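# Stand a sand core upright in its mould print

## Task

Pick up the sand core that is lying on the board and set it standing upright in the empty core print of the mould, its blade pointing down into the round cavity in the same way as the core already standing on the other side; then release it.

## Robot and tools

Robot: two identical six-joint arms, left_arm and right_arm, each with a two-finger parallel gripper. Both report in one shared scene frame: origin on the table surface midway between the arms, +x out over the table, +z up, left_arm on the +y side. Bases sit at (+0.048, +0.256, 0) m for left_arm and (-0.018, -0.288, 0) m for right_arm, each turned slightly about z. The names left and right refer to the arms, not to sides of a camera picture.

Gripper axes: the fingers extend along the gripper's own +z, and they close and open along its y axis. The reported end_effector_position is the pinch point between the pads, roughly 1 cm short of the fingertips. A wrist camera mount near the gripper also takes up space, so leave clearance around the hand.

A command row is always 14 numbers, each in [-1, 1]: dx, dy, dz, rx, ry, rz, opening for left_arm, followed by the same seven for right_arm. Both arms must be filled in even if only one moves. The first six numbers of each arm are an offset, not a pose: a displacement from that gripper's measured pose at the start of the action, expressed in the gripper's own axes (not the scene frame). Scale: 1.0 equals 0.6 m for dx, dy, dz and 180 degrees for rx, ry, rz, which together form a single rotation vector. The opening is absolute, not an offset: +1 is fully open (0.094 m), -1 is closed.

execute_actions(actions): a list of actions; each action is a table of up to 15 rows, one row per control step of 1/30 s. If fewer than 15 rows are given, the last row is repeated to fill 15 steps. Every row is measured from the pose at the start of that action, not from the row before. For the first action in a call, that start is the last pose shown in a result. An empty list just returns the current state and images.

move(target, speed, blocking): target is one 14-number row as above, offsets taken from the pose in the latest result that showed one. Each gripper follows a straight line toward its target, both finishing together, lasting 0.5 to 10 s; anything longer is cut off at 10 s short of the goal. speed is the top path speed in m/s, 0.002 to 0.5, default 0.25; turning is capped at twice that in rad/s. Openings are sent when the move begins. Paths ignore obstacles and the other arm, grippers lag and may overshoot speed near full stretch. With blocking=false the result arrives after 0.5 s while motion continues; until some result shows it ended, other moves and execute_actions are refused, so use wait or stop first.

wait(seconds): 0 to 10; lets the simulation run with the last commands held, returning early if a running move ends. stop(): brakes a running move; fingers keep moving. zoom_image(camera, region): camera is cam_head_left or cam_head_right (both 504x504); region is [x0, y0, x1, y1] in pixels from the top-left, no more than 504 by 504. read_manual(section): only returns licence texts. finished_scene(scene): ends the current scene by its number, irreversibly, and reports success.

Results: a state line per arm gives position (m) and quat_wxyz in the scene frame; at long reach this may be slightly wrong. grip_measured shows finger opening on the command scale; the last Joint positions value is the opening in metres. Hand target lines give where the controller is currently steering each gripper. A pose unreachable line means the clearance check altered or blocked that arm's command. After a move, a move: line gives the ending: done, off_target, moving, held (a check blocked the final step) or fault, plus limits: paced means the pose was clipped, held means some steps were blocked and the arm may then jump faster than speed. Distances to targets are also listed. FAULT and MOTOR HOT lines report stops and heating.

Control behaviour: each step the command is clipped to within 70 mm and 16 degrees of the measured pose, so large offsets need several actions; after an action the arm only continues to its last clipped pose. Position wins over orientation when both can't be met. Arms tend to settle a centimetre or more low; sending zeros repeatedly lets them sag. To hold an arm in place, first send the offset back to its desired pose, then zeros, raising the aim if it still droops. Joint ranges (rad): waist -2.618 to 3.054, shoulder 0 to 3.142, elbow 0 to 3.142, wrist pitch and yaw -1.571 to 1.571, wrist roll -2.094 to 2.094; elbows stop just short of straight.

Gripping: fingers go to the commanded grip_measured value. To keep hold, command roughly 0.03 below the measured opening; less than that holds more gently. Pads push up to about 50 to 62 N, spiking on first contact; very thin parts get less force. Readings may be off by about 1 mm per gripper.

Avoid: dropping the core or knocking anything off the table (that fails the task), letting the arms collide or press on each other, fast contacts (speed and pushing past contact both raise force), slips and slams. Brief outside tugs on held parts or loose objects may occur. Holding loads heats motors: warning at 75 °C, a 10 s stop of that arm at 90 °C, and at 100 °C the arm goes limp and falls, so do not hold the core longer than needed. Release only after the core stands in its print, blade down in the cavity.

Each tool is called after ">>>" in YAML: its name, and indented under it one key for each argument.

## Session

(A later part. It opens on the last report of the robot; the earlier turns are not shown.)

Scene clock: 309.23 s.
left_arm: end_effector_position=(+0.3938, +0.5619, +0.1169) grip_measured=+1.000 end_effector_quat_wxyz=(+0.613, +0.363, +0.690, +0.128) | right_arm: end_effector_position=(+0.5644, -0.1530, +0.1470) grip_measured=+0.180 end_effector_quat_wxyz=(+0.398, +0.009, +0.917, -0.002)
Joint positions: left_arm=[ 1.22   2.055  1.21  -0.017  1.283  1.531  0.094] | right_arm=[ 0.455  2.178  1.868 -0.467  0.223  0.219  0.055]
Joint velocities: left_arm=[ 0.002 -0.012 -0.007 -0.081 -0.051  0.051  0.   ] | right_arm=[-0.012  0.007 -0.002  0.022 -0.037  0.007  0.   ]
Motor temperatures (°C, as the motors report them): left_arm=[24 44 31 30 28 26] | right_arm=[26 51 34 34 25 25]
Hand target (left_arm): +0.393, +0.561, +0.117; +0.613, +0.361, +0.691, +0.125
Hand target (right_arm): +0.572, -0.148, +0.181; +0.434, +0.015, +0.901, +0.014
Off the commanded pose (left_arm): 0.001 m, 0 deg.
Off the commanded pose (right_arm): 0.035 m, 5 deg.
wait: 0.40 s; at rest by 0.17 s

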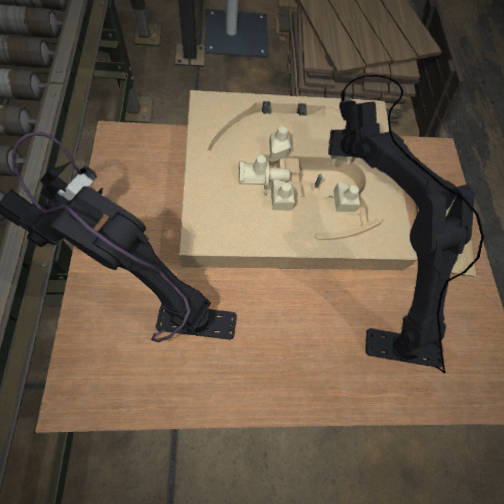

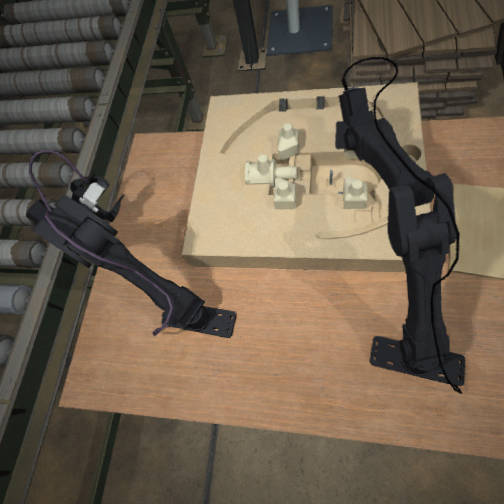

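>>> execute_actions:
  actions:
    - [[0,0,0,0,0,0,1,-0.0515,0.011,-0.0270,-0.008,-0.025,0.0077,0.15],[0,0,0,0,0,0,1,-0.0515,0.013,-0.0270,-0.008,-0.025,0.0077,0.15],[0,0,0,0,0,0,1,-0.0515,0.015,-0.0270,-0.008,-0.025,0.0077,0.15],[0,0,0,0,0,0,1,-0.0515,0.017,-0.0270,-0.008,-0.025,0.0077,0.15],[0,0,0,0,0,0,1,-0.0515,0.019,-0.0270,-0.008,-0.025,0.0077,0.15],[0,0,0,0,0,0,1,-0.0515,0.0205,-0.0270,-0.008,-0.025,0.0077,0.15],[0,0,0,0,0,0,1,-0.0515,0.022,-0.0270,-0.008,-0.025,0.0077,0.15]]

>>> wait:
  seconds: 0.4

Scene clock: 312.57 s.
left_arm: end_effector_position=(+0.3941, +0.5626, +0.1174) grip_measured=+1.000 end_effector_quat_wxyz=(+0.613, +0.364, +0.689, +0.131) | right_arm: end_effector_position=(+0.5642, -0.1529, +0.1470) grip_measured=+0.180 end_effector_quat_wxyz=(+0.398, +0.014, +0.917, -0.003)
Joint positions: left_arm=[ 1.22   2.055  1.21  -0.011  1.282  1.531  0.094] | right_arm=[ 0.457  2.178  1.868 -0.468  0.229  0.228  0.055]
Joint velocities: left_arm=[-0.007 -0.012 -0.012  0.037  0.007 -0.022  0.   ] | right_arm=[ 0.012 -0.027  0.027 -0.022 -0.066  0.037 -0.   ]
Motor temperatures (°C, as the motors report them): left_arm=[24 44 31 30 28 26] | right_arm=[26 51 35 34 25 25]
Hand target (left_arm): +0.394, +0.562, +0.117; +0.613, +0.363, +0.690, +0.128
Hand target (right_arm): +0.572, -0.141, +0.181; +0.434, +0.016, +0.901, +0.015
Off the commanded pose (left_arm): 0.001 m, 0 deg.
Off the commanded pose (right_arm): 0.037 m, 5 deg.

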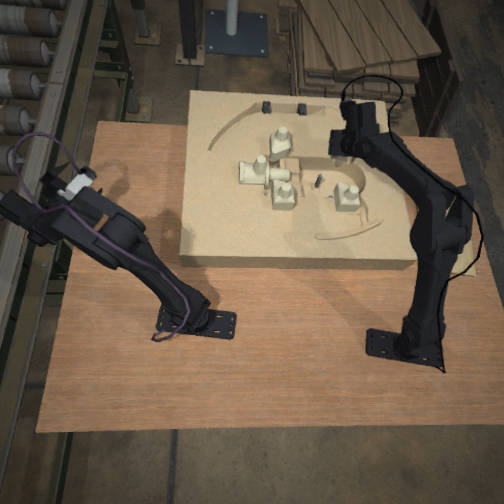

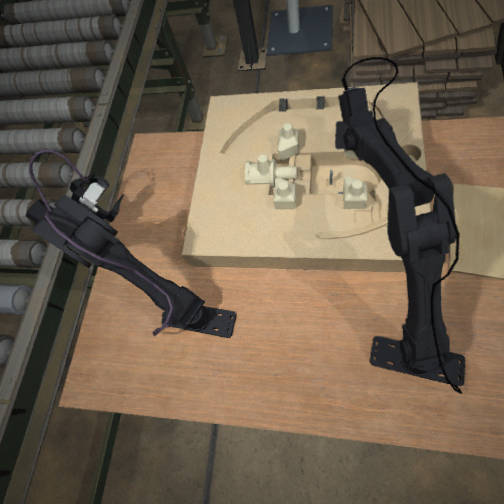

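Scene clock: 312.97 s.
left_arm: end_effector_position=(+0.3941, +0.5626, +0.1174) grip_measured=+1.000 end_effector_quat_wxyz=(+0.613, +0.364, +0.689, +0.131) | right_arm: end_effector_position=(+0.5642, -0.1529, +0.1470) grip_measured=+0.180 end_effector_quat_wxyz=(+0.398, +0.014, +0.917, -0.003)
Joint positions: left_arm=[ 1.22   2.055  1.21  -0.01   1.282  1.531  0.094] | right_arm=[ 0.457  2.178  1.868 -0.468  0.229  0.228  0.055]
Joint velocities: left_arm=[-0.012 -0.007 -0.007  0.051 -0.066  0.051  0.   ] | right_arm=[-0.002  0.012  0.012 -0.037 -0.037 -0.022 -0.001]
Motor temperatures (°C, as the motors report them): left_arm=[24 44 31 30 28 26] | right_arm=[26 51 35 34 25 25]
Hand target (left_arm): +0.394, +0.562, +0.117; +0.613, +0.363, +0.690, +0.128
Hand target (right_arm): +0.572, -0.141, +0.181; +0.434, +0.016, +0.901, +0.015
Off the commanded pose (left_arm): 0.001 m, 0 deg.
Off the commanded pose (right_arm): 0.037 m, 5 deg.
wait: 0.40 s; at rest by 0.17 s

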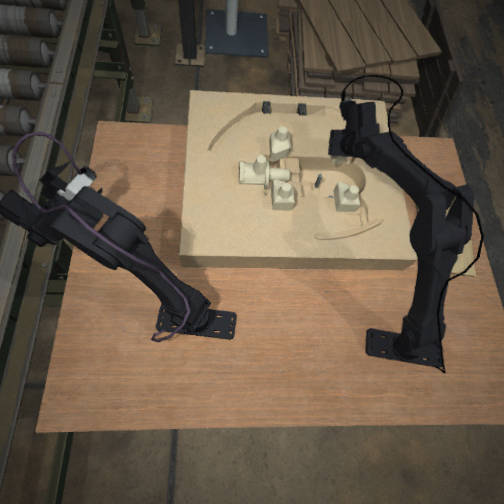

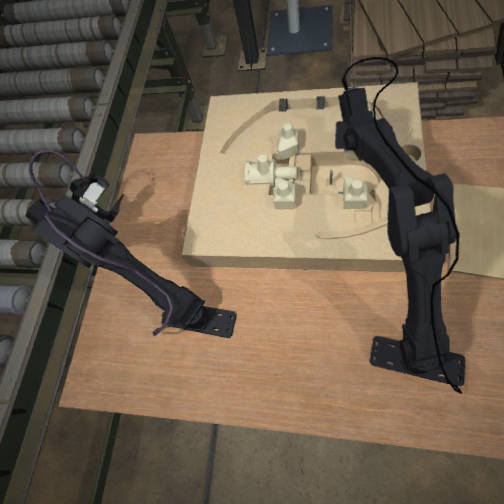

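>>> execute_actions:
  actions:
    - [[0,0,0,0,0,0,1,-0.051,0.022,-0.0283,-0.0115,-0.0245,0.004,0.15],[0,0,0,0,0,0,1,-0.051,0.0225,-0.0283,-0.013,-0.024,0.002,0.15],[0,0,0,0,0,0,1,-0.051,0.023,-0.0283,-0.0145,-0.0235,0.0,0.15],[0,0,0,0,0,0,1,-0.051,0.0235,-0.0283,-0.016,-0.023,-0.002,0.15],[0,0,0,0,0,0,1,-0.051,0.024,-0.0283,-0.017,-0.022,-0.004,0.15],[0,0,0,0,0,0,1,-0.051,0.0245,-0.0283,-0.018,-0.021,-0.006,0.15],[0,0,0,0,0,0,1,-0.051,0.025,-0.0283,-0.0187,-0.020,-0.008,0.15]]

>>> wait:
  seconds: 0.4

Scene clock: 319.33 s.
left_arm: end_effector_position=(+0.3944, +0.5633, +0.1178) grip_measured=+1.000 end_effector_quat_wxyz=(+0.612, +0.366, +0.688, +0.134) | right_arm: end_effector_position=(+0.5645, -0.1522, +0.1473) grip_measured=+0.180 end_effector_quat_wxyz=(+0.396, +0.002, +0.918, -0.007)
Joint positions: left_arm=[ 1.22   2.055  1.21  -0.003  1.281  1.531  0.094] | right_arm=[ 0.457  2.182  1.879 -0.478  0.226  0.203  0.055]
Joint velocities: left_arm=[-0.012  0.012  0.012 -0.051 -0.095  0.007  0.   ] | right_arm=[-0.007  0.002 -0.007 -0.007  0.051 -0.081  0.   ]
Motor temperatures (°C, as the motors report them): left_arm=[24 44 31 30 28 26] | right_arm=[26 50 36 34 25 25]
Hand target (left_arm): +0.394, +0.563, +0.117; +0.613, +0.364, +0.689, +0.131
Hand target (right_arm): +0.571, -0.139, +0.181; +0.427, -0.009, +0.904, +0.019
Off the commanded pose (left_arm): 0.001 m, 0 deg.
Off the commanded pose (right_arm): 0.037 m, 5 deg.

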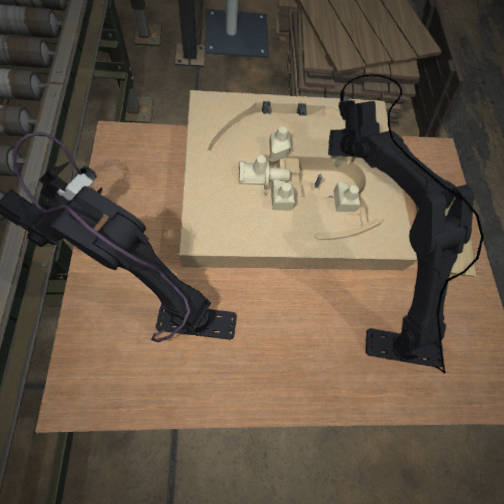

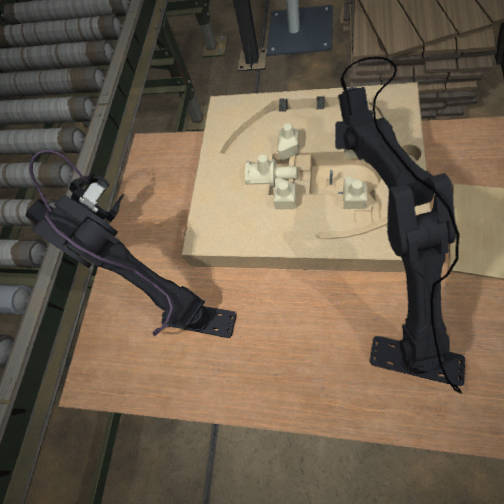

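Scene clock: 319.73 s.
left_arm: end_effector_position=(+0.3944, +0.5634, +0.1178) grip_measured=+1.000 end_effector_quat_wxyz=(+0.612, +0.366, +0.688, +0.134) | right_arm: end_effector_position=(+0.5645, -0.1521, +0.1473) grip_measured=+0.180 end_effector_quat_wxyz=(+0.396, +0.000, +0.918, -0.007)
Joint positions: left_arm=[ 1.22   2.055  1.21  -0.003  1.281  1.531  0.094] | right_arm=[ 0.457  2.182  1.88  -0.478  0.225  0.201  0.055]
Joint velocities: left_arm=[-0.017 -0.032 -0.012 -0.022  0.037 -0.051  0.   ] | right_arm=[-0.007 -0.007 -0.022  0.022 -0.022 -0.022 -0.001]
Motor temperatures (°C, as the motors report them): left_arm=[24 44 31 30 28 26] | right_arm=[26 50 36 34 25 25]
Hand target (left_arm): +0.394, +0.563, +0.117; +0.613, +0.364, +0.689, +0.131
Hand target (right_arm): +0.571, -0.139, +0.181; +0.427, -0.009, +0.904, +0.019
Off the commanded pose (left_arm): 0.001 m, 0 deg.
Off the commanded pose (right_arm): 0.037 m, 5 deg.
wait: 0.40 s; at rest by 0.17 s

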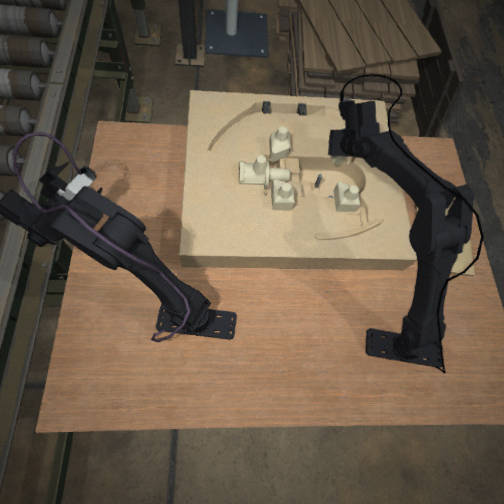

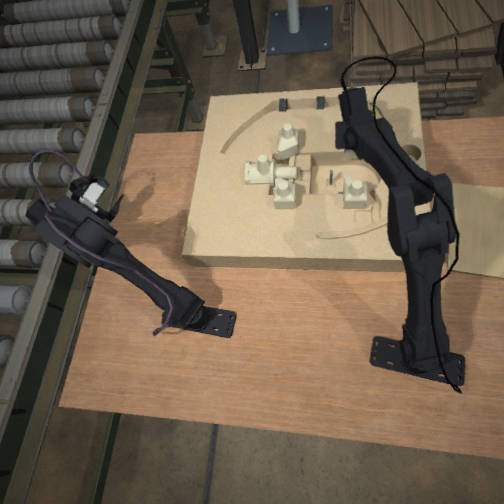

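>>> execute_actions:
  actions:
    - [[0,0,0,0,0,0,1,-0.0507,0.0225,-0.0285,-0.018,-0.0217,0.002,0.15],[0,0,0,0,0,0,1,-0.0507,0.024,-0.0285,-0.019,-0.0217,0.0025,0.15],[0,0,0,0,0,0,1,-0.0507,0.0255,-0.0285,-0.020,-0.0217,0.003,0.15],[0,0,0,0,0,0,1,-0.0507,0.027,-0.0285,-0.021,-0.0217,0.003,0.15],[0,0,0,0,0,0,1,-0.0507,0.028,-0.0285,-0.022,-0.0217,0.003,0.15],[0,0,0,0,0,0,1,-0.0507,0.029,-0.0285,-0.023,-0.0217,0.003,0.15],[0,0,0,0,0,0,1,-0.0507,0.030,-0.0285,-0.023,-0.0217,0.003,0.15]]

>>> wait:
  seconds: 0.4

>>> zoom_image:
  camera: "cam_head_right"
  region: [300, 110, 400, 210]

>>> zoom_image:
  camera: "cam_head_left"
  region: [290, 110, 390, 210]

Scene clock: 325.17 s.
left_arm: end_effector_position=(+0.3947, +0.5640, +0.1183) grip_measured=+1.000 end_effector_quat_wxyz=(+0.612, +0.368, +0.687, +0.137) | right_arm: end_effector_position=(+0.5645, -0.1519, +0.1472) grip_measured=+0.180 end_effector_quat_wxyz=(+0.396, +0.000, +0.918, -0.006)
Joint positions: left_arm=[1.22  2.055 1.21  0.004 1.28  1.531 0.094] | right_arm=[ 0.457  2.182  1.88  -0.478  0.224  0.201  0.055]
Joint velocities: left_arm=[-0.017 -0.002  0.007 -0.066  0.022 -0.007  0.   ] | right_arm=[-0.012  0.012 -0.002  0.037 -0.022 -0.007 -0.001]
Motor temperatures (°C, as the motors report them): left_arm=[24 44 31 30 28 26] | right_arm=[26 50 37 33 25 25]
Hand target (left_arm): +0.394, +0.563, +0.118; +0.612, +0.366, +0.688, +0.134
Hand target (right_arm): +0.571, -0.135, +0.181; +0.427, -0.010, +0.904, +0.028
Off the commanded pose (left_arm): 0.001 m, 0 deg.
Off the commanded pose (right_arm): 0.039 m, 6 deg.

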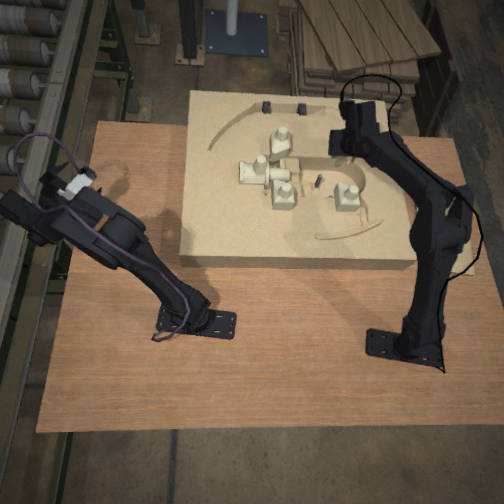

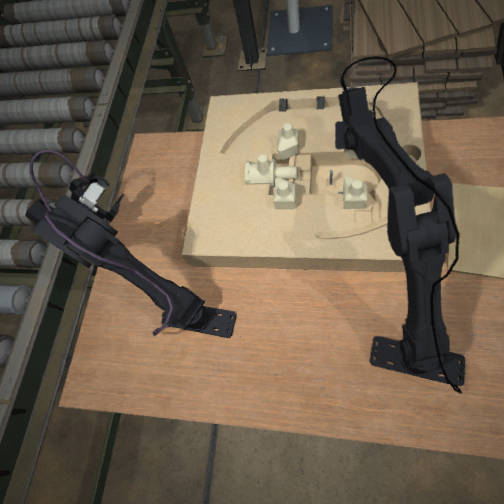

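Scene clock: 325.57 s.
left_arm: end_effector_position=(+0.3947, +0.5640, +0.1183) grip_measured=+1.000 end_effector_quat_wxyz=(+0.612, +0.368, +0.687, +0.137) | right_arm: end_effector_position=(+0.5645, -0.1519, +0.1472) grip_measured=+0.180 end_effector_quat_wxyz=(+0.396, +0.000, +0.918, -0.006)
Joint positions: left_arm=[1.22  2.055 1.21  0.004 1.28  1.531 0.094] | right_arm=[ 0.457  2.182  1.88  -0.478  0.224  0.201  0.055]
Joint velocities: left_arm=[ 0.007 -0.007 -0.002 -0.007  0.022  0.022  0.   ] | right_arm=[ 0.012 -0.007  0.027 -0.11  -0.066  0.007 -0.001]
Motor temperatures (°C, as the motors report them): left_arm=[24 44 31 30 28 26] | right_arm=[26 50 37 33 25 25]
Hand target (left_arm): +0.394, +0.563, +0.118; +0.612, +0.366, +0.688, +0.134
Hand target (right_arm): +0.571, -0.135, +0.181; +0.427, -0.010, +0.904, +0.028
Off the commanded pose (left_arm): 0.001 m, 0 deg.
Off the commanded pose (right_arm): 0.039 m, 6 deg.
wait: 0.40 s; at rest by 0.17 s

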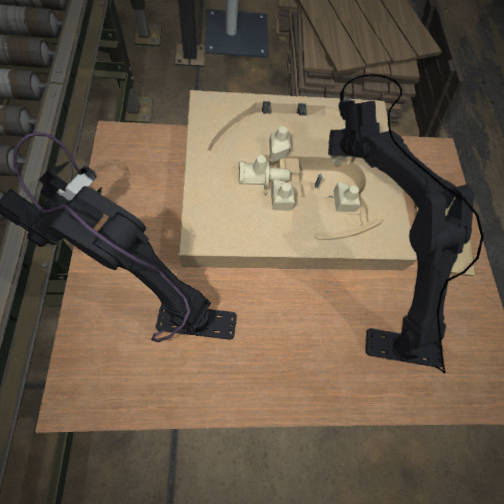

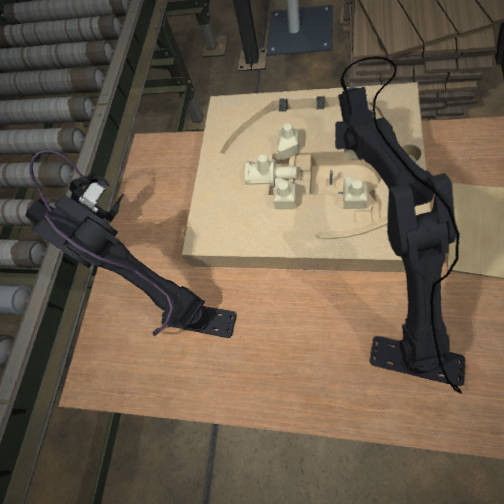

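Region (300, 110, 400, 210) of cam_head_right's 504x504 image, scaled by 5.040, with more detail than that image has.

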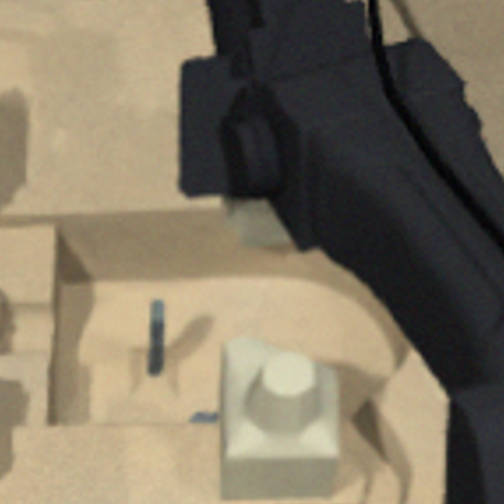

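Region (290, 110, 390, 210) of cam_head_left's 504x504 image, scaled by 5.040, with more detail than that image has.

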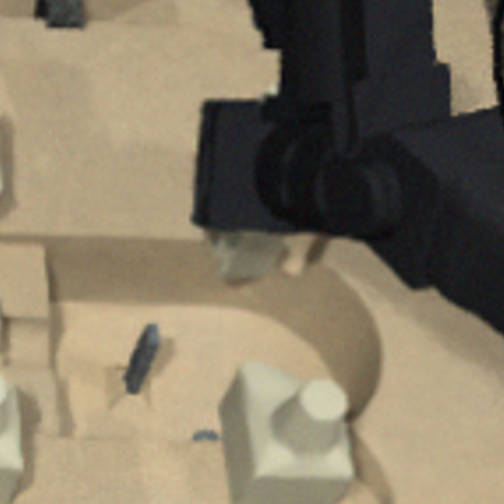

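>>> execute_actions:
  actions:
    - [[0,0,0,0,0,0,1,-0.0507,0.025,-0.0285,-0.021,-0.0217,0.003,0.15],[0,0,0,0,0,0,1,-0.0507,0.020,-0.0285,-0.019,-0.0217,0.003,0.15],[0,0,0,0,0,0,1,-0.0507,0.015,-0.0285,-0.016,-0.0217,0.004,0.15],[0,0,0,0,0,0,1,-0.0507,0.011,-0.0285,-0.014,-0.0217,0.004,0.15],[0,0,0,0,0,0,1,-0.0507,0.0075,-0.0285,-0.012,-0.0217,0.004,0.15],[0,0,0,0,0,0,1,-0.0492,0.0075,-0.0271,-0.012,-0.0217,0.004,0.15],[0,0,0,0,0,0,1,-0.0478,0.0075,-0.0258,-0.012,-0.0217,0.004,0.15],[0,0,0,0,0,0,1,-0.0463,0.0075,-0.0244,-0.012,-0.0217,0.004,0.15],[0,0,0,0,0,0,1,-0.0449,0.0075,-0.023,-0.012,-0.0217,0.004,0.15],[0,0,0,0,0,0,1,-0.0434,0.0075,-0.0216,-0.012,-0.0217,0.004,0.15],[0,0,0,0,0,0,1,-0.042,0.0075,-0.0203,-0.012,-0.0217,0.004,0.15],[0,0,0,0,0,0,1,-0.0405,0.0075,-0.0189,-0.012,-0.0217,0.004,0.15],[0,0,0,0,0,0,1,-0.0391,0.0075,-0.0175,-0.012,-0.0217,0.004,0.15],[0,0,0,0,0,0,1,-0.0376,0.0075,-0.0162,-0.012,-0.0217,0.004,0.15],[0,0,0,0,0,0,1,-0.0362,0.0075,-0.0148,-0.012,-0.0217,0.004,0.15]]

>>> wait:
  seconds: 0.6

>>> zoom_image:
  camera: "cam_head_right"
  region: [300, 110, 400, 210]

>>> zoom_image:
  camera: "cam_head_left"
  region: [290, 110, 390, 210]

Scene clock: 333.33 s.
left_arm: end_effector_position=(+0.3950, +0.5647, +0.1188) grip_measured=+1.000 end_effector_quat_wxyz=(+0.612, +0.369, +0.686, +0.140) | right_arm: end_effector_position=(+0.5648, -0.1527, +0.1470) grip_measured=+0.180 end_effector_quat_wxyz=(+0.395, +0.000, +0.919, -0.004)
Joint positions: left_arm=[1.22  2.055 1.21  0.011 1.279 1.531 0.094] | right_arm=[ 0.454  2.182  1.88  -0.478  0.217  0.201  0.055]
Joint velocities: left_arm=[ 0.012  0.017 -0.002  0.037  0.081 -0.007  0.   ] | right_arm=[ 0.012  0.012 -0.017  0.051  0.037 -0.037  0.   ]
Motor temperatures (°C, as the motors report them): left_arm=[24 45 31 30 28 26] | right_arm=[26 50 38 33 26 25]
Hand target (left_arm): +0.395, +0.564, +0.118; +0.612, +0.368, +0.687, +0.137
Hand target (right_arm): +0.572, -0.148, +0.169; +0.426, -0.002, +0.904, +0.013
Off the commanded pose (left_arm): 0.001 m, 0 deg.
Off the commanded pose (right_arm): 0.024 m, 4 deg.

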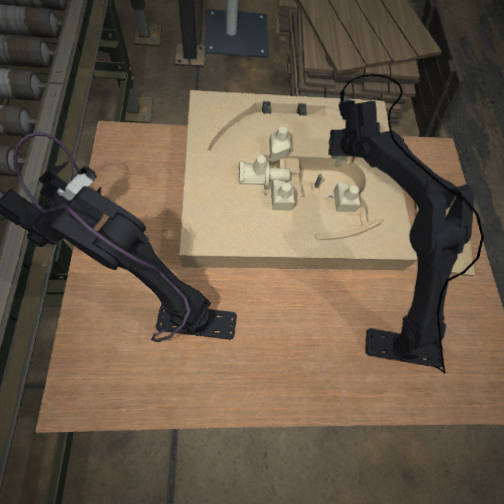

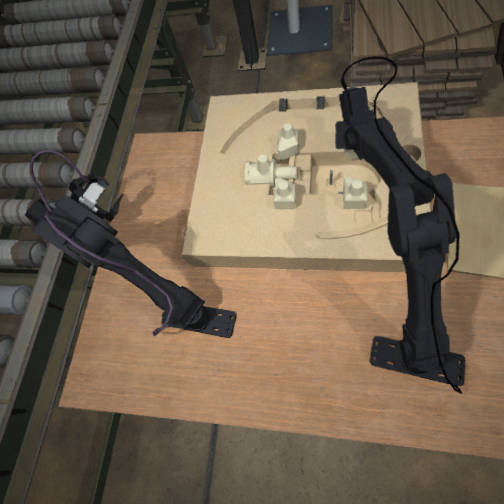

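Scene clock: 333.93 s.
left_arm: end_effector_position=(+0.3950, +0.5647, +0.1188) grip_measured=+1.000 end_effector_quat_wxyz=(+0.612, +0.369, +0.685, +0.140) | right_arm: end_effector_position=(+0.5648, -0.1527, +0.1470) grip_measured=+0.180 end_effector_quat_wxyz=(+0.395, +0.000, +0.919, -0.004)
Joint positions: left_arm=[1.22  2.055 1.21  0.012 1.279 1.531 0.094] | right_arm=[ 0.454  2.182  1.88  -0.478  0.217  0.201  0.055]
Joint velocities: left_arm=[-0.032 -0.002 -0.007 -0.066 -0.007  0.007  0.   ] | right_arm=[-0.002 -0.012 -0.007  0.007 -0.051 -0.11  -0.001]
Motor temperatures (°C, as the motors report them): left_arm=[24 45 31 30 28 26] | right_arm=[26 50 38 33 26 25]
Hand target (left_arm): +0.395, +0.564, +0.118; +0.612, +0.368, +0.687, +0.137
Hand target (right_arm): +0.572, -0.148, +0.169; +0.426, -0.002, +0.904, +0.013
Off the commanded pose (left_arm): 0.001 m, 0 deg.
Off the commanded pose (right_arm): 0.024 m, 4 deg.
wait: 0.60 s; at rest by 0.17 s

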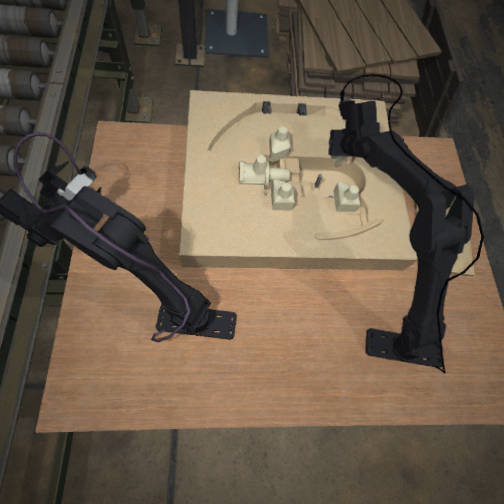

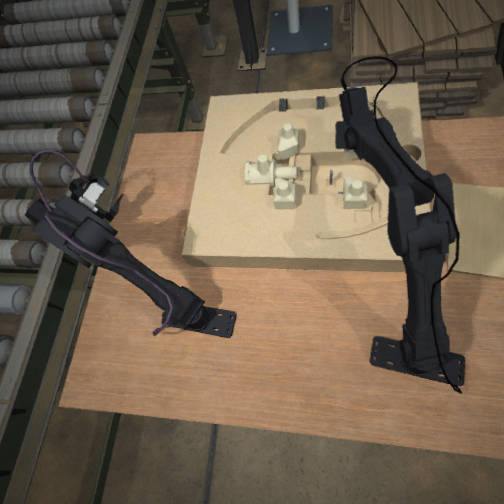

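Region (300, 110, 400, 210) of cam_head_right's 504x504 image, scaled by 5.040, with more detail than that image has.

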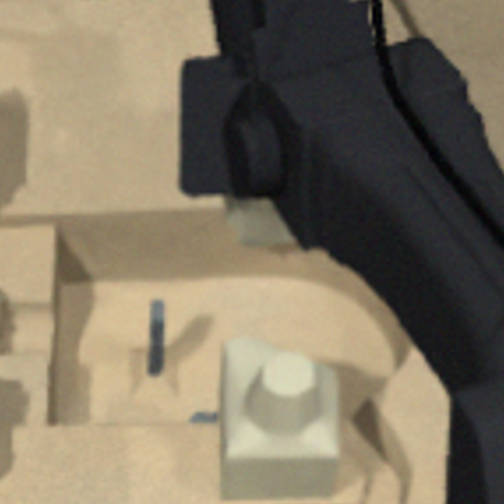

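Region (290, 110, 390, 210) of cam_head_left's 504x504 image, scaled by 5.040, with more detail than that image has.

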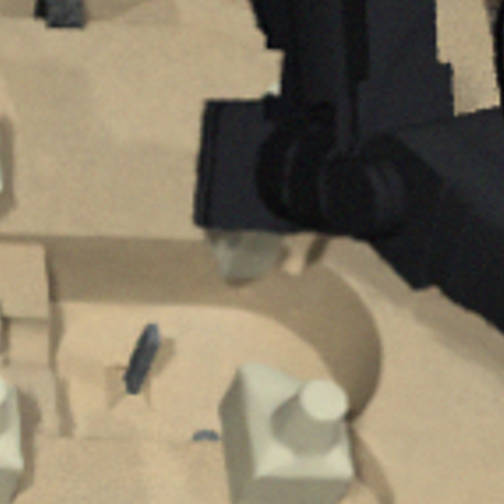

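>>> execute_actions:
  actions:
    - [[0,0,0,0,0,0,1,-0.038,0.0073,-0.019,-0.010,-0.023,0.004,0.15],[0,0,0,0,0,0,1,-0.041,0.0073,-0.0215,-0.010,-0.024,0.004,0.15],[0,0,0,0,0,0,1,-0.044,0.0073,-0.024,-0.010,-0.025,0.004,0.15],[0,0,0,0,0,0,1,-0.047,0.0073,-0.0265,-0.010,-0.026,0.004,0.15],[0,0,0,0,0,0,1,-0.050,0.0073,-0.029,-0.010,-0.027,0.004,0.15],[0,0,0,0,0,0,1,-0.053,0.0073,-0.0315,-0.010,-0.028,0.004,0.15],[0,0,0,0,0,0,1,-0.056,0.0073,-0.034,-0.010,-0.029,0.004,0.15],[0,0,0,0,0,0,1,-0.059,0.0073,-0.036,-0.010,-0.030,0.004,0.15],[0,0,0,0,0,0,1,-0.062,0.0073,-0.038,-0.010,-0.030,0.004,0.15],[0,0,0,0,0,0,1,-0.065,0.0073,-0.040,-0.010,-0.030,0.004,0.15],[0,0,0,0,0,0,1,-0.067,0.009,-0.041,-0.010,-0.030,0.004,0.15],[0,0,0,0,0,0,1,-0.068,0.0105,-0.042,-0.010,-0.030,0.004,0.15],[0,0,0,0,0,0,1,-0.068,0.012,-0.042,-0.010,-0.030,0.004,0.15],[0,0,0,0,0,0,1,-0.068,0.013,-0.042,-0.010,-0.030,0.004,0.15]]

>>> wait:
  seconds: 0.6

Scene clock: 340.57 s.
left_arm: end_effector_position=(+0.3953, +0.5654, +0.1193) grip_measured=+1.000 end_effector_quat_wxyz=(+0.611, +0.371, +0.684, +0.143) | right_arm: end_effector_position=(+0.5648, -0.1527, +0.1470) grip_measured=+0.180 end_effector_quat_wxyz=(+0.395, +0.000, +0.919, -0.004)
Joint positions: left_arm=[1.22  2.055 1.21  0.019 1.279 1.531 0.094] | right_arm=[ 0.454  2.182  1.88  -0.478  0.217  0.201  0.055]
Joint velocities: left_arm=[-0.017 -0.007 -0.007 -0.007 -0.022 -0.095  0.   ] | right_arm=[-0.002 -0.002  0.012 -0.022 -0.051  0.081 -0.001]
Motor temperatures (°C, as the motors report them): left_arm=[24 45 31 30 28 26] | right_arm=[26 51 37 34 26 25]
Hand target (left_arm): +0.395, +0.565, +0.119; +0.612, +0.369, +0.685, +0.140
Hand target (right_arm): +0.572, -0.145, +0.194; +0.438, +0.000, +0.899, +0.013
Off the commanded pose (left_arm): 0.001 m, 0 deg.
Off the commanded pose (right_arm): 0.049 m, 6 deg.

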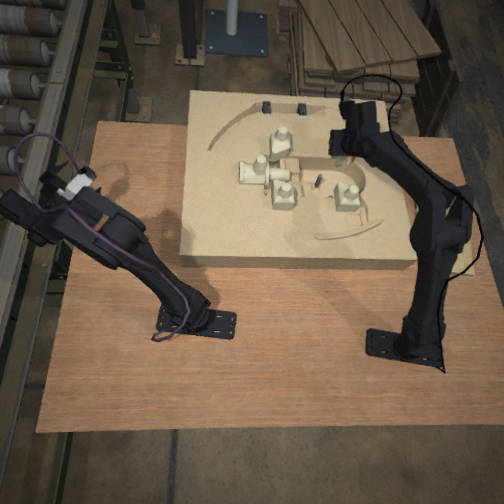

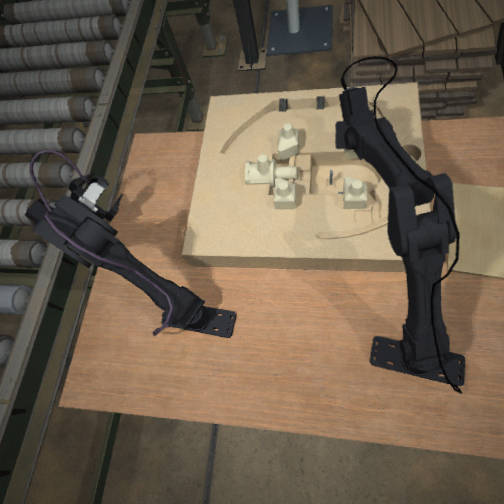

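Scene clock: 341.17 s.
left_arm: end_effector_position=(+0.3953, +0.5654, +0.1193) grip_measured=+1.000 end_effector_quat_wxyz=(+0.611, +0.371, +0.684, +0.143) | right_arm: end_effector_position=(+0.5648, -0.1527, +0.1470) grip_measured=+0.180 end_effector_quat_wxyz=(+0.395, +0.000, +0.919, -0.004)
Joint positions: left_arm=[1.22  2.055 1.21  0.019 1.279 1.531 0.094] | right_arm=[ 0.454  2.182  1.88  -0.478  0.217  0.201  0.055]
Joint velocities: left_arm=[-0.012 -0.007 -0.022 -0.022  0.022  0.007  0.   ] | right_arm=[ 0.002 -0.017  0.032 -0.022 -0.022 -0.007  0.001]
Motor temperatures (°C, as the motors report them): left_arm=[24 45 31 30 28 26] | right_arm=[26 51 37 34 26 25]
Hand target (left_arm): +0.395, +0.565, +0.119; +0.612, +0.369, +0.685, +0.140
Hand target (right_arm): +0.572, -0.145, +0.194; +0.438, +0.000, +0.899, +0.013
Off the commanded pose (left_arm): 0.001 m, 0 deg.
Off the commanded pose (right_arm): 0.049 m, 6 deg.
wait: 0.60 s; at rest by 0.17 s

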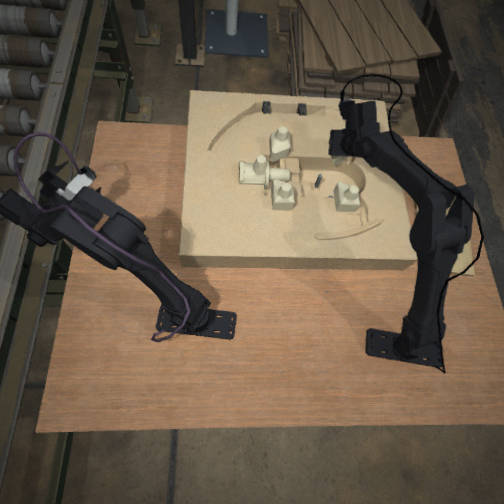

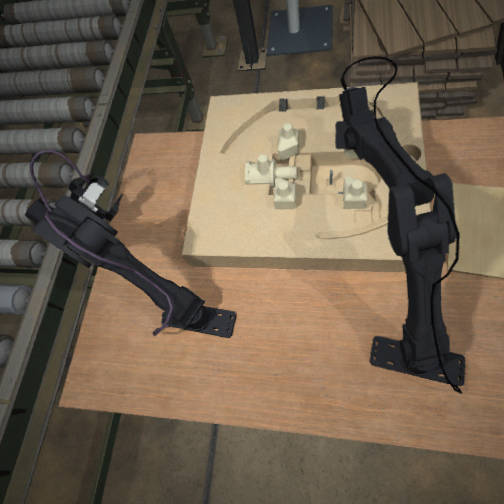

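>>> execute_actions:
  actions:
    - [[0,0,0,0,0,0,1,-0.069,0.015,-0.042,-0.010,-0.030,0.004,0.15],[0,0,0,0,0,0,1,-0.070,0.017,-0.043,-0.010,-0.030,0.004,0.15],[0,0,0,0,0,0,1,-0.071,0.019,-0.044,-0.010,-0.030,0.004,0.15],[0,0,0,0,0,0,1,-0.072,0.021,-0.045,-0.010,-0.030,0.004,0.15],[0,0,0,0,0,0,1,-0.073,0.023,-0.046,-0.010,-0.030,0.004,0.15],[0,0,0,0,0,0,1,-0.074,0.025,-0.047,-0.010,-0.030,0.004,0.15],[0,0,0,0,0,0,1,-0.075,0.026,-0.048,-0.010,-0.030,0.004,0.15]]

>>> wait:
  seconds: 0.5

Scene clock: 348.77 s.
left_arm: end_effector_position=(+0.3956, +0.5661, +0.1199) grip_measured=+1.000 end_effector_quat_wxyz=(+0.611, +0.373, +0.683, +0.146) | right_arm: end_effector_position=(+0.5621, -0.1419, +0.1594) grip_measured=+0.180 end_effector_quat_wxyz=(+0.394, -0.009, +0.919, +0.000)
Joint positions: left_arm=[1.22  2.055 1.21  0.026 1.278 1.531 0.094] | right_arm=[ 0.471  2.182  1.931 -0.533  0.215  0.201  0.055]
Joint velocities: left_arm=[ 0.002  0.007 -0.002  0.007  0.037  0.037  0.   ] | right_arm=[-0.007  0.012 -0.027 -0.051  0.007  0.095  0.001]
Motor temperatures (°C, as the motors report them): left_arm=[24 45 31 30 28 26] | right_arm=[26 53 38 33 25 25]
Hand target (left_arm): +0.395, +0.565, +0.119; +0.611, +0.371, +0.684, +0.143
Hand target (right_arm): +0.572, -0.137, +0.200; +0.438, +0.000, +0.899, +0.014
Off the commanded pose (left_arm): 0.001 m, 0 deg.
Off the commanded pose (right_arm): 0.042 m, 6 deg.

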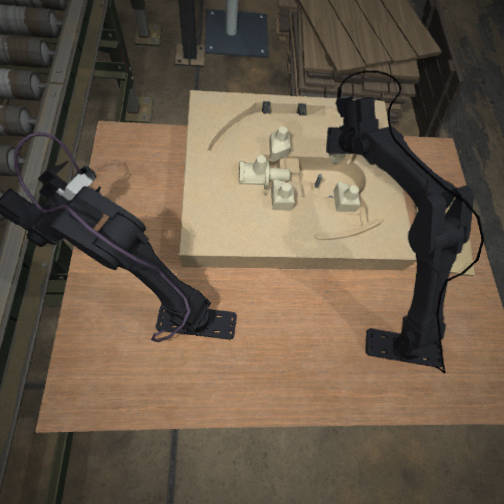

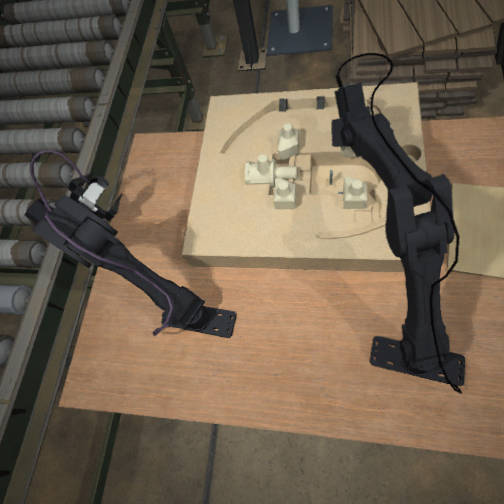

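Scene clock: 349.27 s.
left_arm: end_effector_position=(+0.3956, +0.5661, +0.1199) grip_measured=+1.000 end_effector_quat_wxyz=(+0.611, +0.373, +0.683, +0.146) | right_arm: end_effector_position=(+0.5607, -0.1422, +0.1580) grip_measured=+0.180 end_effector_quat_wxyz=(+0.390, -0.009, +0.921, -0.001)
Joint positions: left_arm=[1.22  2.055 1.21  0.027 1.278 1.531 0.094] | right_arm=[ 0.471  2.182  1.931 -0.541  0.214  0.201  0.055]
Joint velocities: left_arm=[ 0.002 -0.002 -0.002  0.022  0.022 -0.007  0.   ] | right_arm=[-0.007 -0.017 -0.007 -0.007 -0.007  0.022 -0.   ]
Motor temperatures (°C, as the motors report them): left_arm=[24 45 31 30 28 26] | right_arm=[26 53 39 33 25 25]
Hand target (left_arm): +0.395, +0.565, +0.119; +0.611, +0.371, +0.684, +0.143
Hand target (right_arm): +0.572, -0.137, +0.200; +0.438, +0.000, +0.899, +0.014
Off the commanded pose (left_arm): 0.001 m, 0 deg.
Off the commanded pose (right_arm): 0.044 m, 6 deg.
wait: 0.50 s; at rest by 0.20 s

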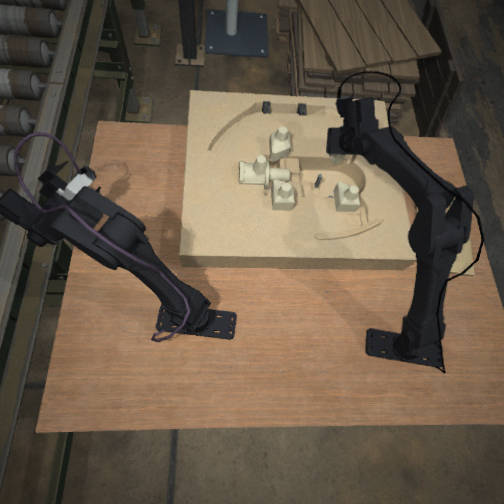

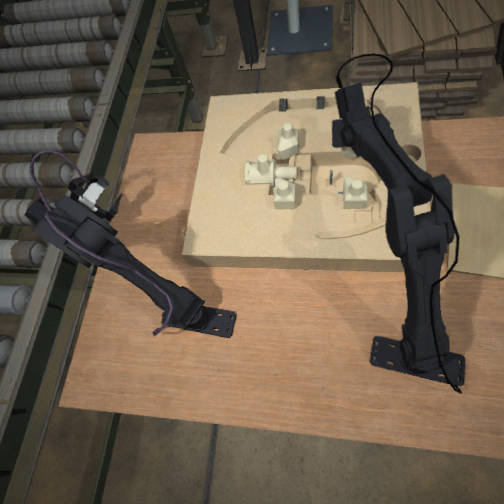

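>>> zoom_image:
  camera: "cam_head_left"
  region: [310, 125, 380, 195]

>>> zoom_image:
  camera: "cam_head_right"
  region: [315, 125, 385, 195]

Region (310, 125, 380, 195) of cam_head_left's 504x504 image, scaled by 7.200, with more detail than that image has.

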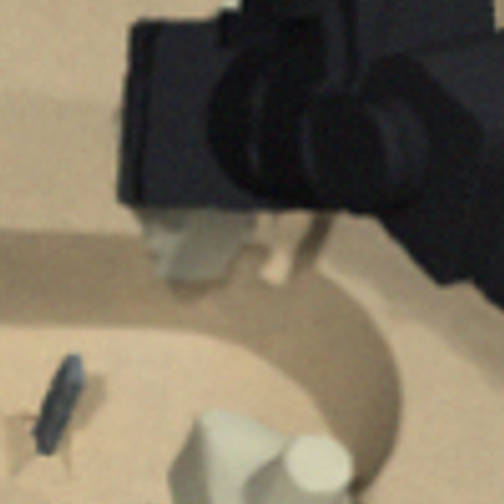

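Region (315, 125, 385, 195) of cam_head_right's 504x504 image, scaled by 7.200, with more detail than that image has.

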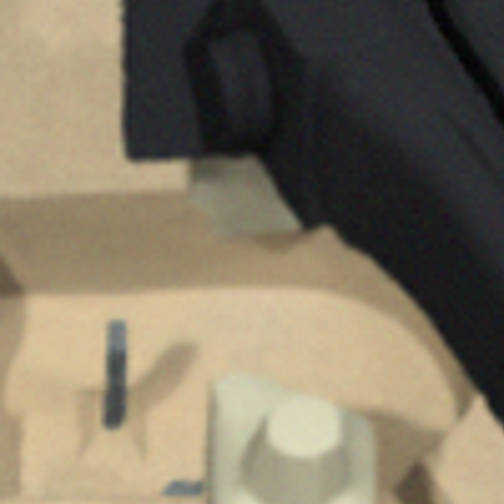

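>>> execute_actions:
  actions:
    - [[0,0,0,0,0,0,1,-0.0658,0.006,-0.0328,-0.0063,-0.0337,0.009,0.15],[0,0,0,0,0,0,1,-0.0658,0.004,-0.0328,-0.0063,-0.0337,0.009,0.15],[0,0,0,0,0,0,1,-0.0658,0.002,-0.0328,-0.0063,-0.0337,0.010,0.15],[0,0,0,0,0,0,1,-0.0658,0.0,-0.0328,-0.0063,-0.0337,0.010,0.15],[0,0,0,0,0,0,1,-0.0658,-0.002,-0.0328,-0.0063,-0.0337,0.011,0.15],[0,0,0,0,0,0,1,-0.0658,-0.0035,-0.0328,-0.0063,-0.0337,0.011,0.15],[0,0,0,0,0,0,1,-0.0658,-0.005,-0.0328,-0.0063,-0.0337,0.011,0.15],[0,0,0,0,0,0,1,-0.0658,-0.006,-0.0328,-0.0063,-0.0337,0.011,0.15],[0,0,0,0,0,0,1,-0.0658,-0.007,-0.0328,-0.0063,-0.0337,0.011,0.15]]

>>> wait:
  seconds: 0.5

>>> zoom_image:
  camera: "cam_head_right"
  region: [300, 110, 400, 210]

Scene clock: 362.77 s.
left_arm: end_effector_position=(+0.3959, +0.5668, +0.1204) grip_measured=+1.000 end_effector_quat_wxyz=(+0.611, +0.375, +0.682, +0.149) | right_arm: end_effector_position=(+0.5618, -0.1463, +0.1576) grip_measured=+0.180 end_effector_quat_wxyz=(+0.389, -0.006, +0.921, +0.002)
Joint positions: left_arm=[1.22  2.055 1.21  0.034 1.278 1.531 0.094] | right_arm=[ 0.462  2.182  1.931 -0.542  0.205  0.201  0.055]
Joint velocities: left_arm=[-0.007  0.012 -0.032 -0.037 -0.095 -0.051  0.   ] | right_arm=[-0.007 -0.012 -0.022  0.022  0.037  0.066 -0.   ]
Motor temperatures (°C, as the motors report them): left_arm=[24 45 32 31 28 26] | right_arm=[26 53 40 34 25 25]
Hand target (left_arm): +0.396, +0.566, +0.120; +0.611, +0.373, +0.683, +0.146
Hand target (right_arm): +0.572, -0.147, +0.200; +0.438, +0.003, +0.899, +0.015
Off the commanded pose (left_arm): 0.001 m, 0 deg.
Off the commanded pose (right_arm): 0.044 m, 6 deg.

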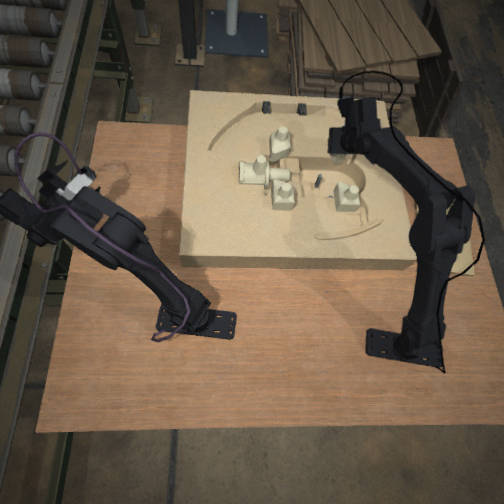

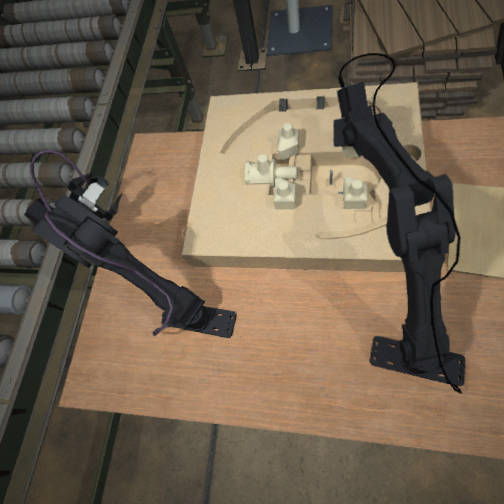

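Scene clock: 363.27 s.
left_arm: end_effector_position=(+0.3959, +0.5668, +0.1205) grip_measured=+1.000 end_effector_quat_wxyz=(+0.611, +0.375, +0.681, +0.149) | right_arm: end_effector_position=(+0.5619, -0.1463, +0.1576) grip_measured=+0.180 end_effector_quat_wxyz=(+0.389, -0.007, +0.921, +0.002)
Joint positions: left_arm=[1.22  2.055 1.21  0.034 1.278 1.531 0.094] | right_arm=[ 0.461  2.182  1.931 -0.542  0.203  0.201  0.055]
Joint velocities: left_arm=[ 0.002  0.007  0.007  0.037 -0.007  0.022  0.   ] | right_arm=[-0.002 -0.017 -0.002 -0.037  0.037 -0.066 -0.   ]
Motor temperatures (°C, as the motors report them): left_arm=[24 46 32 31 28 26] | right_arm=[26 53 40 34 25 25]
Hand target (left_arm): +0.396, +0.566, +0.120; +0.611, +0.373, +0.683, +0.146
Hand target (right_arm): +0.572, -0.147, +0.200; +0.438, +0.003, +0.899, +0.015
Off the commanded pose (left_arm): 0.001 m, 0 deg.
Off the commanded pose (right_arm): 0.044 m, 6 deg.
wait: 0.50 s; at rest by 0.17 s

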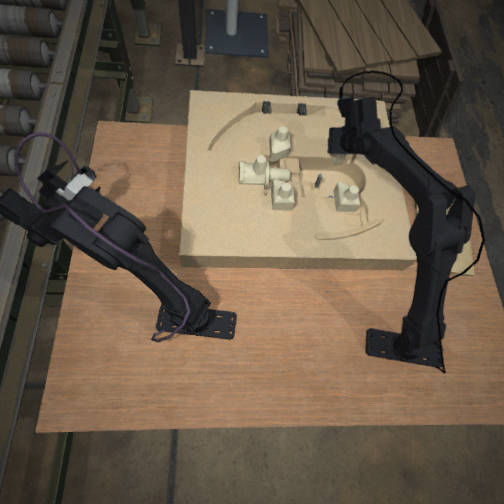

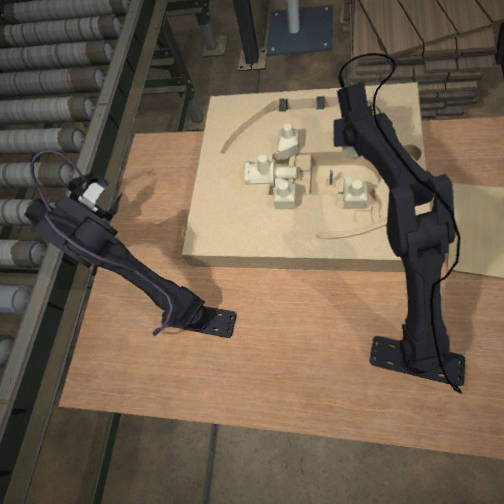

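Region (300, 110, 400, 210) of cam_head_right's 504x504 image, scaled by 5.040, with more detail than that image has.

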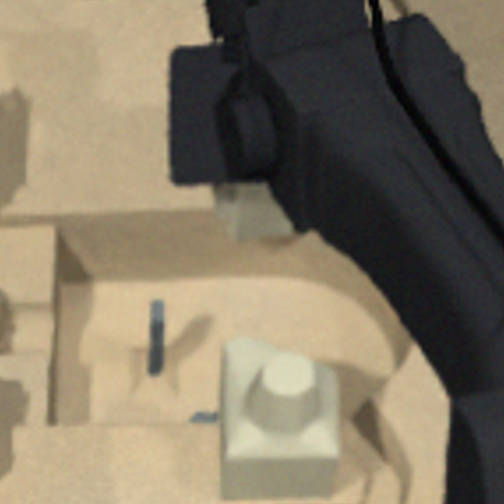

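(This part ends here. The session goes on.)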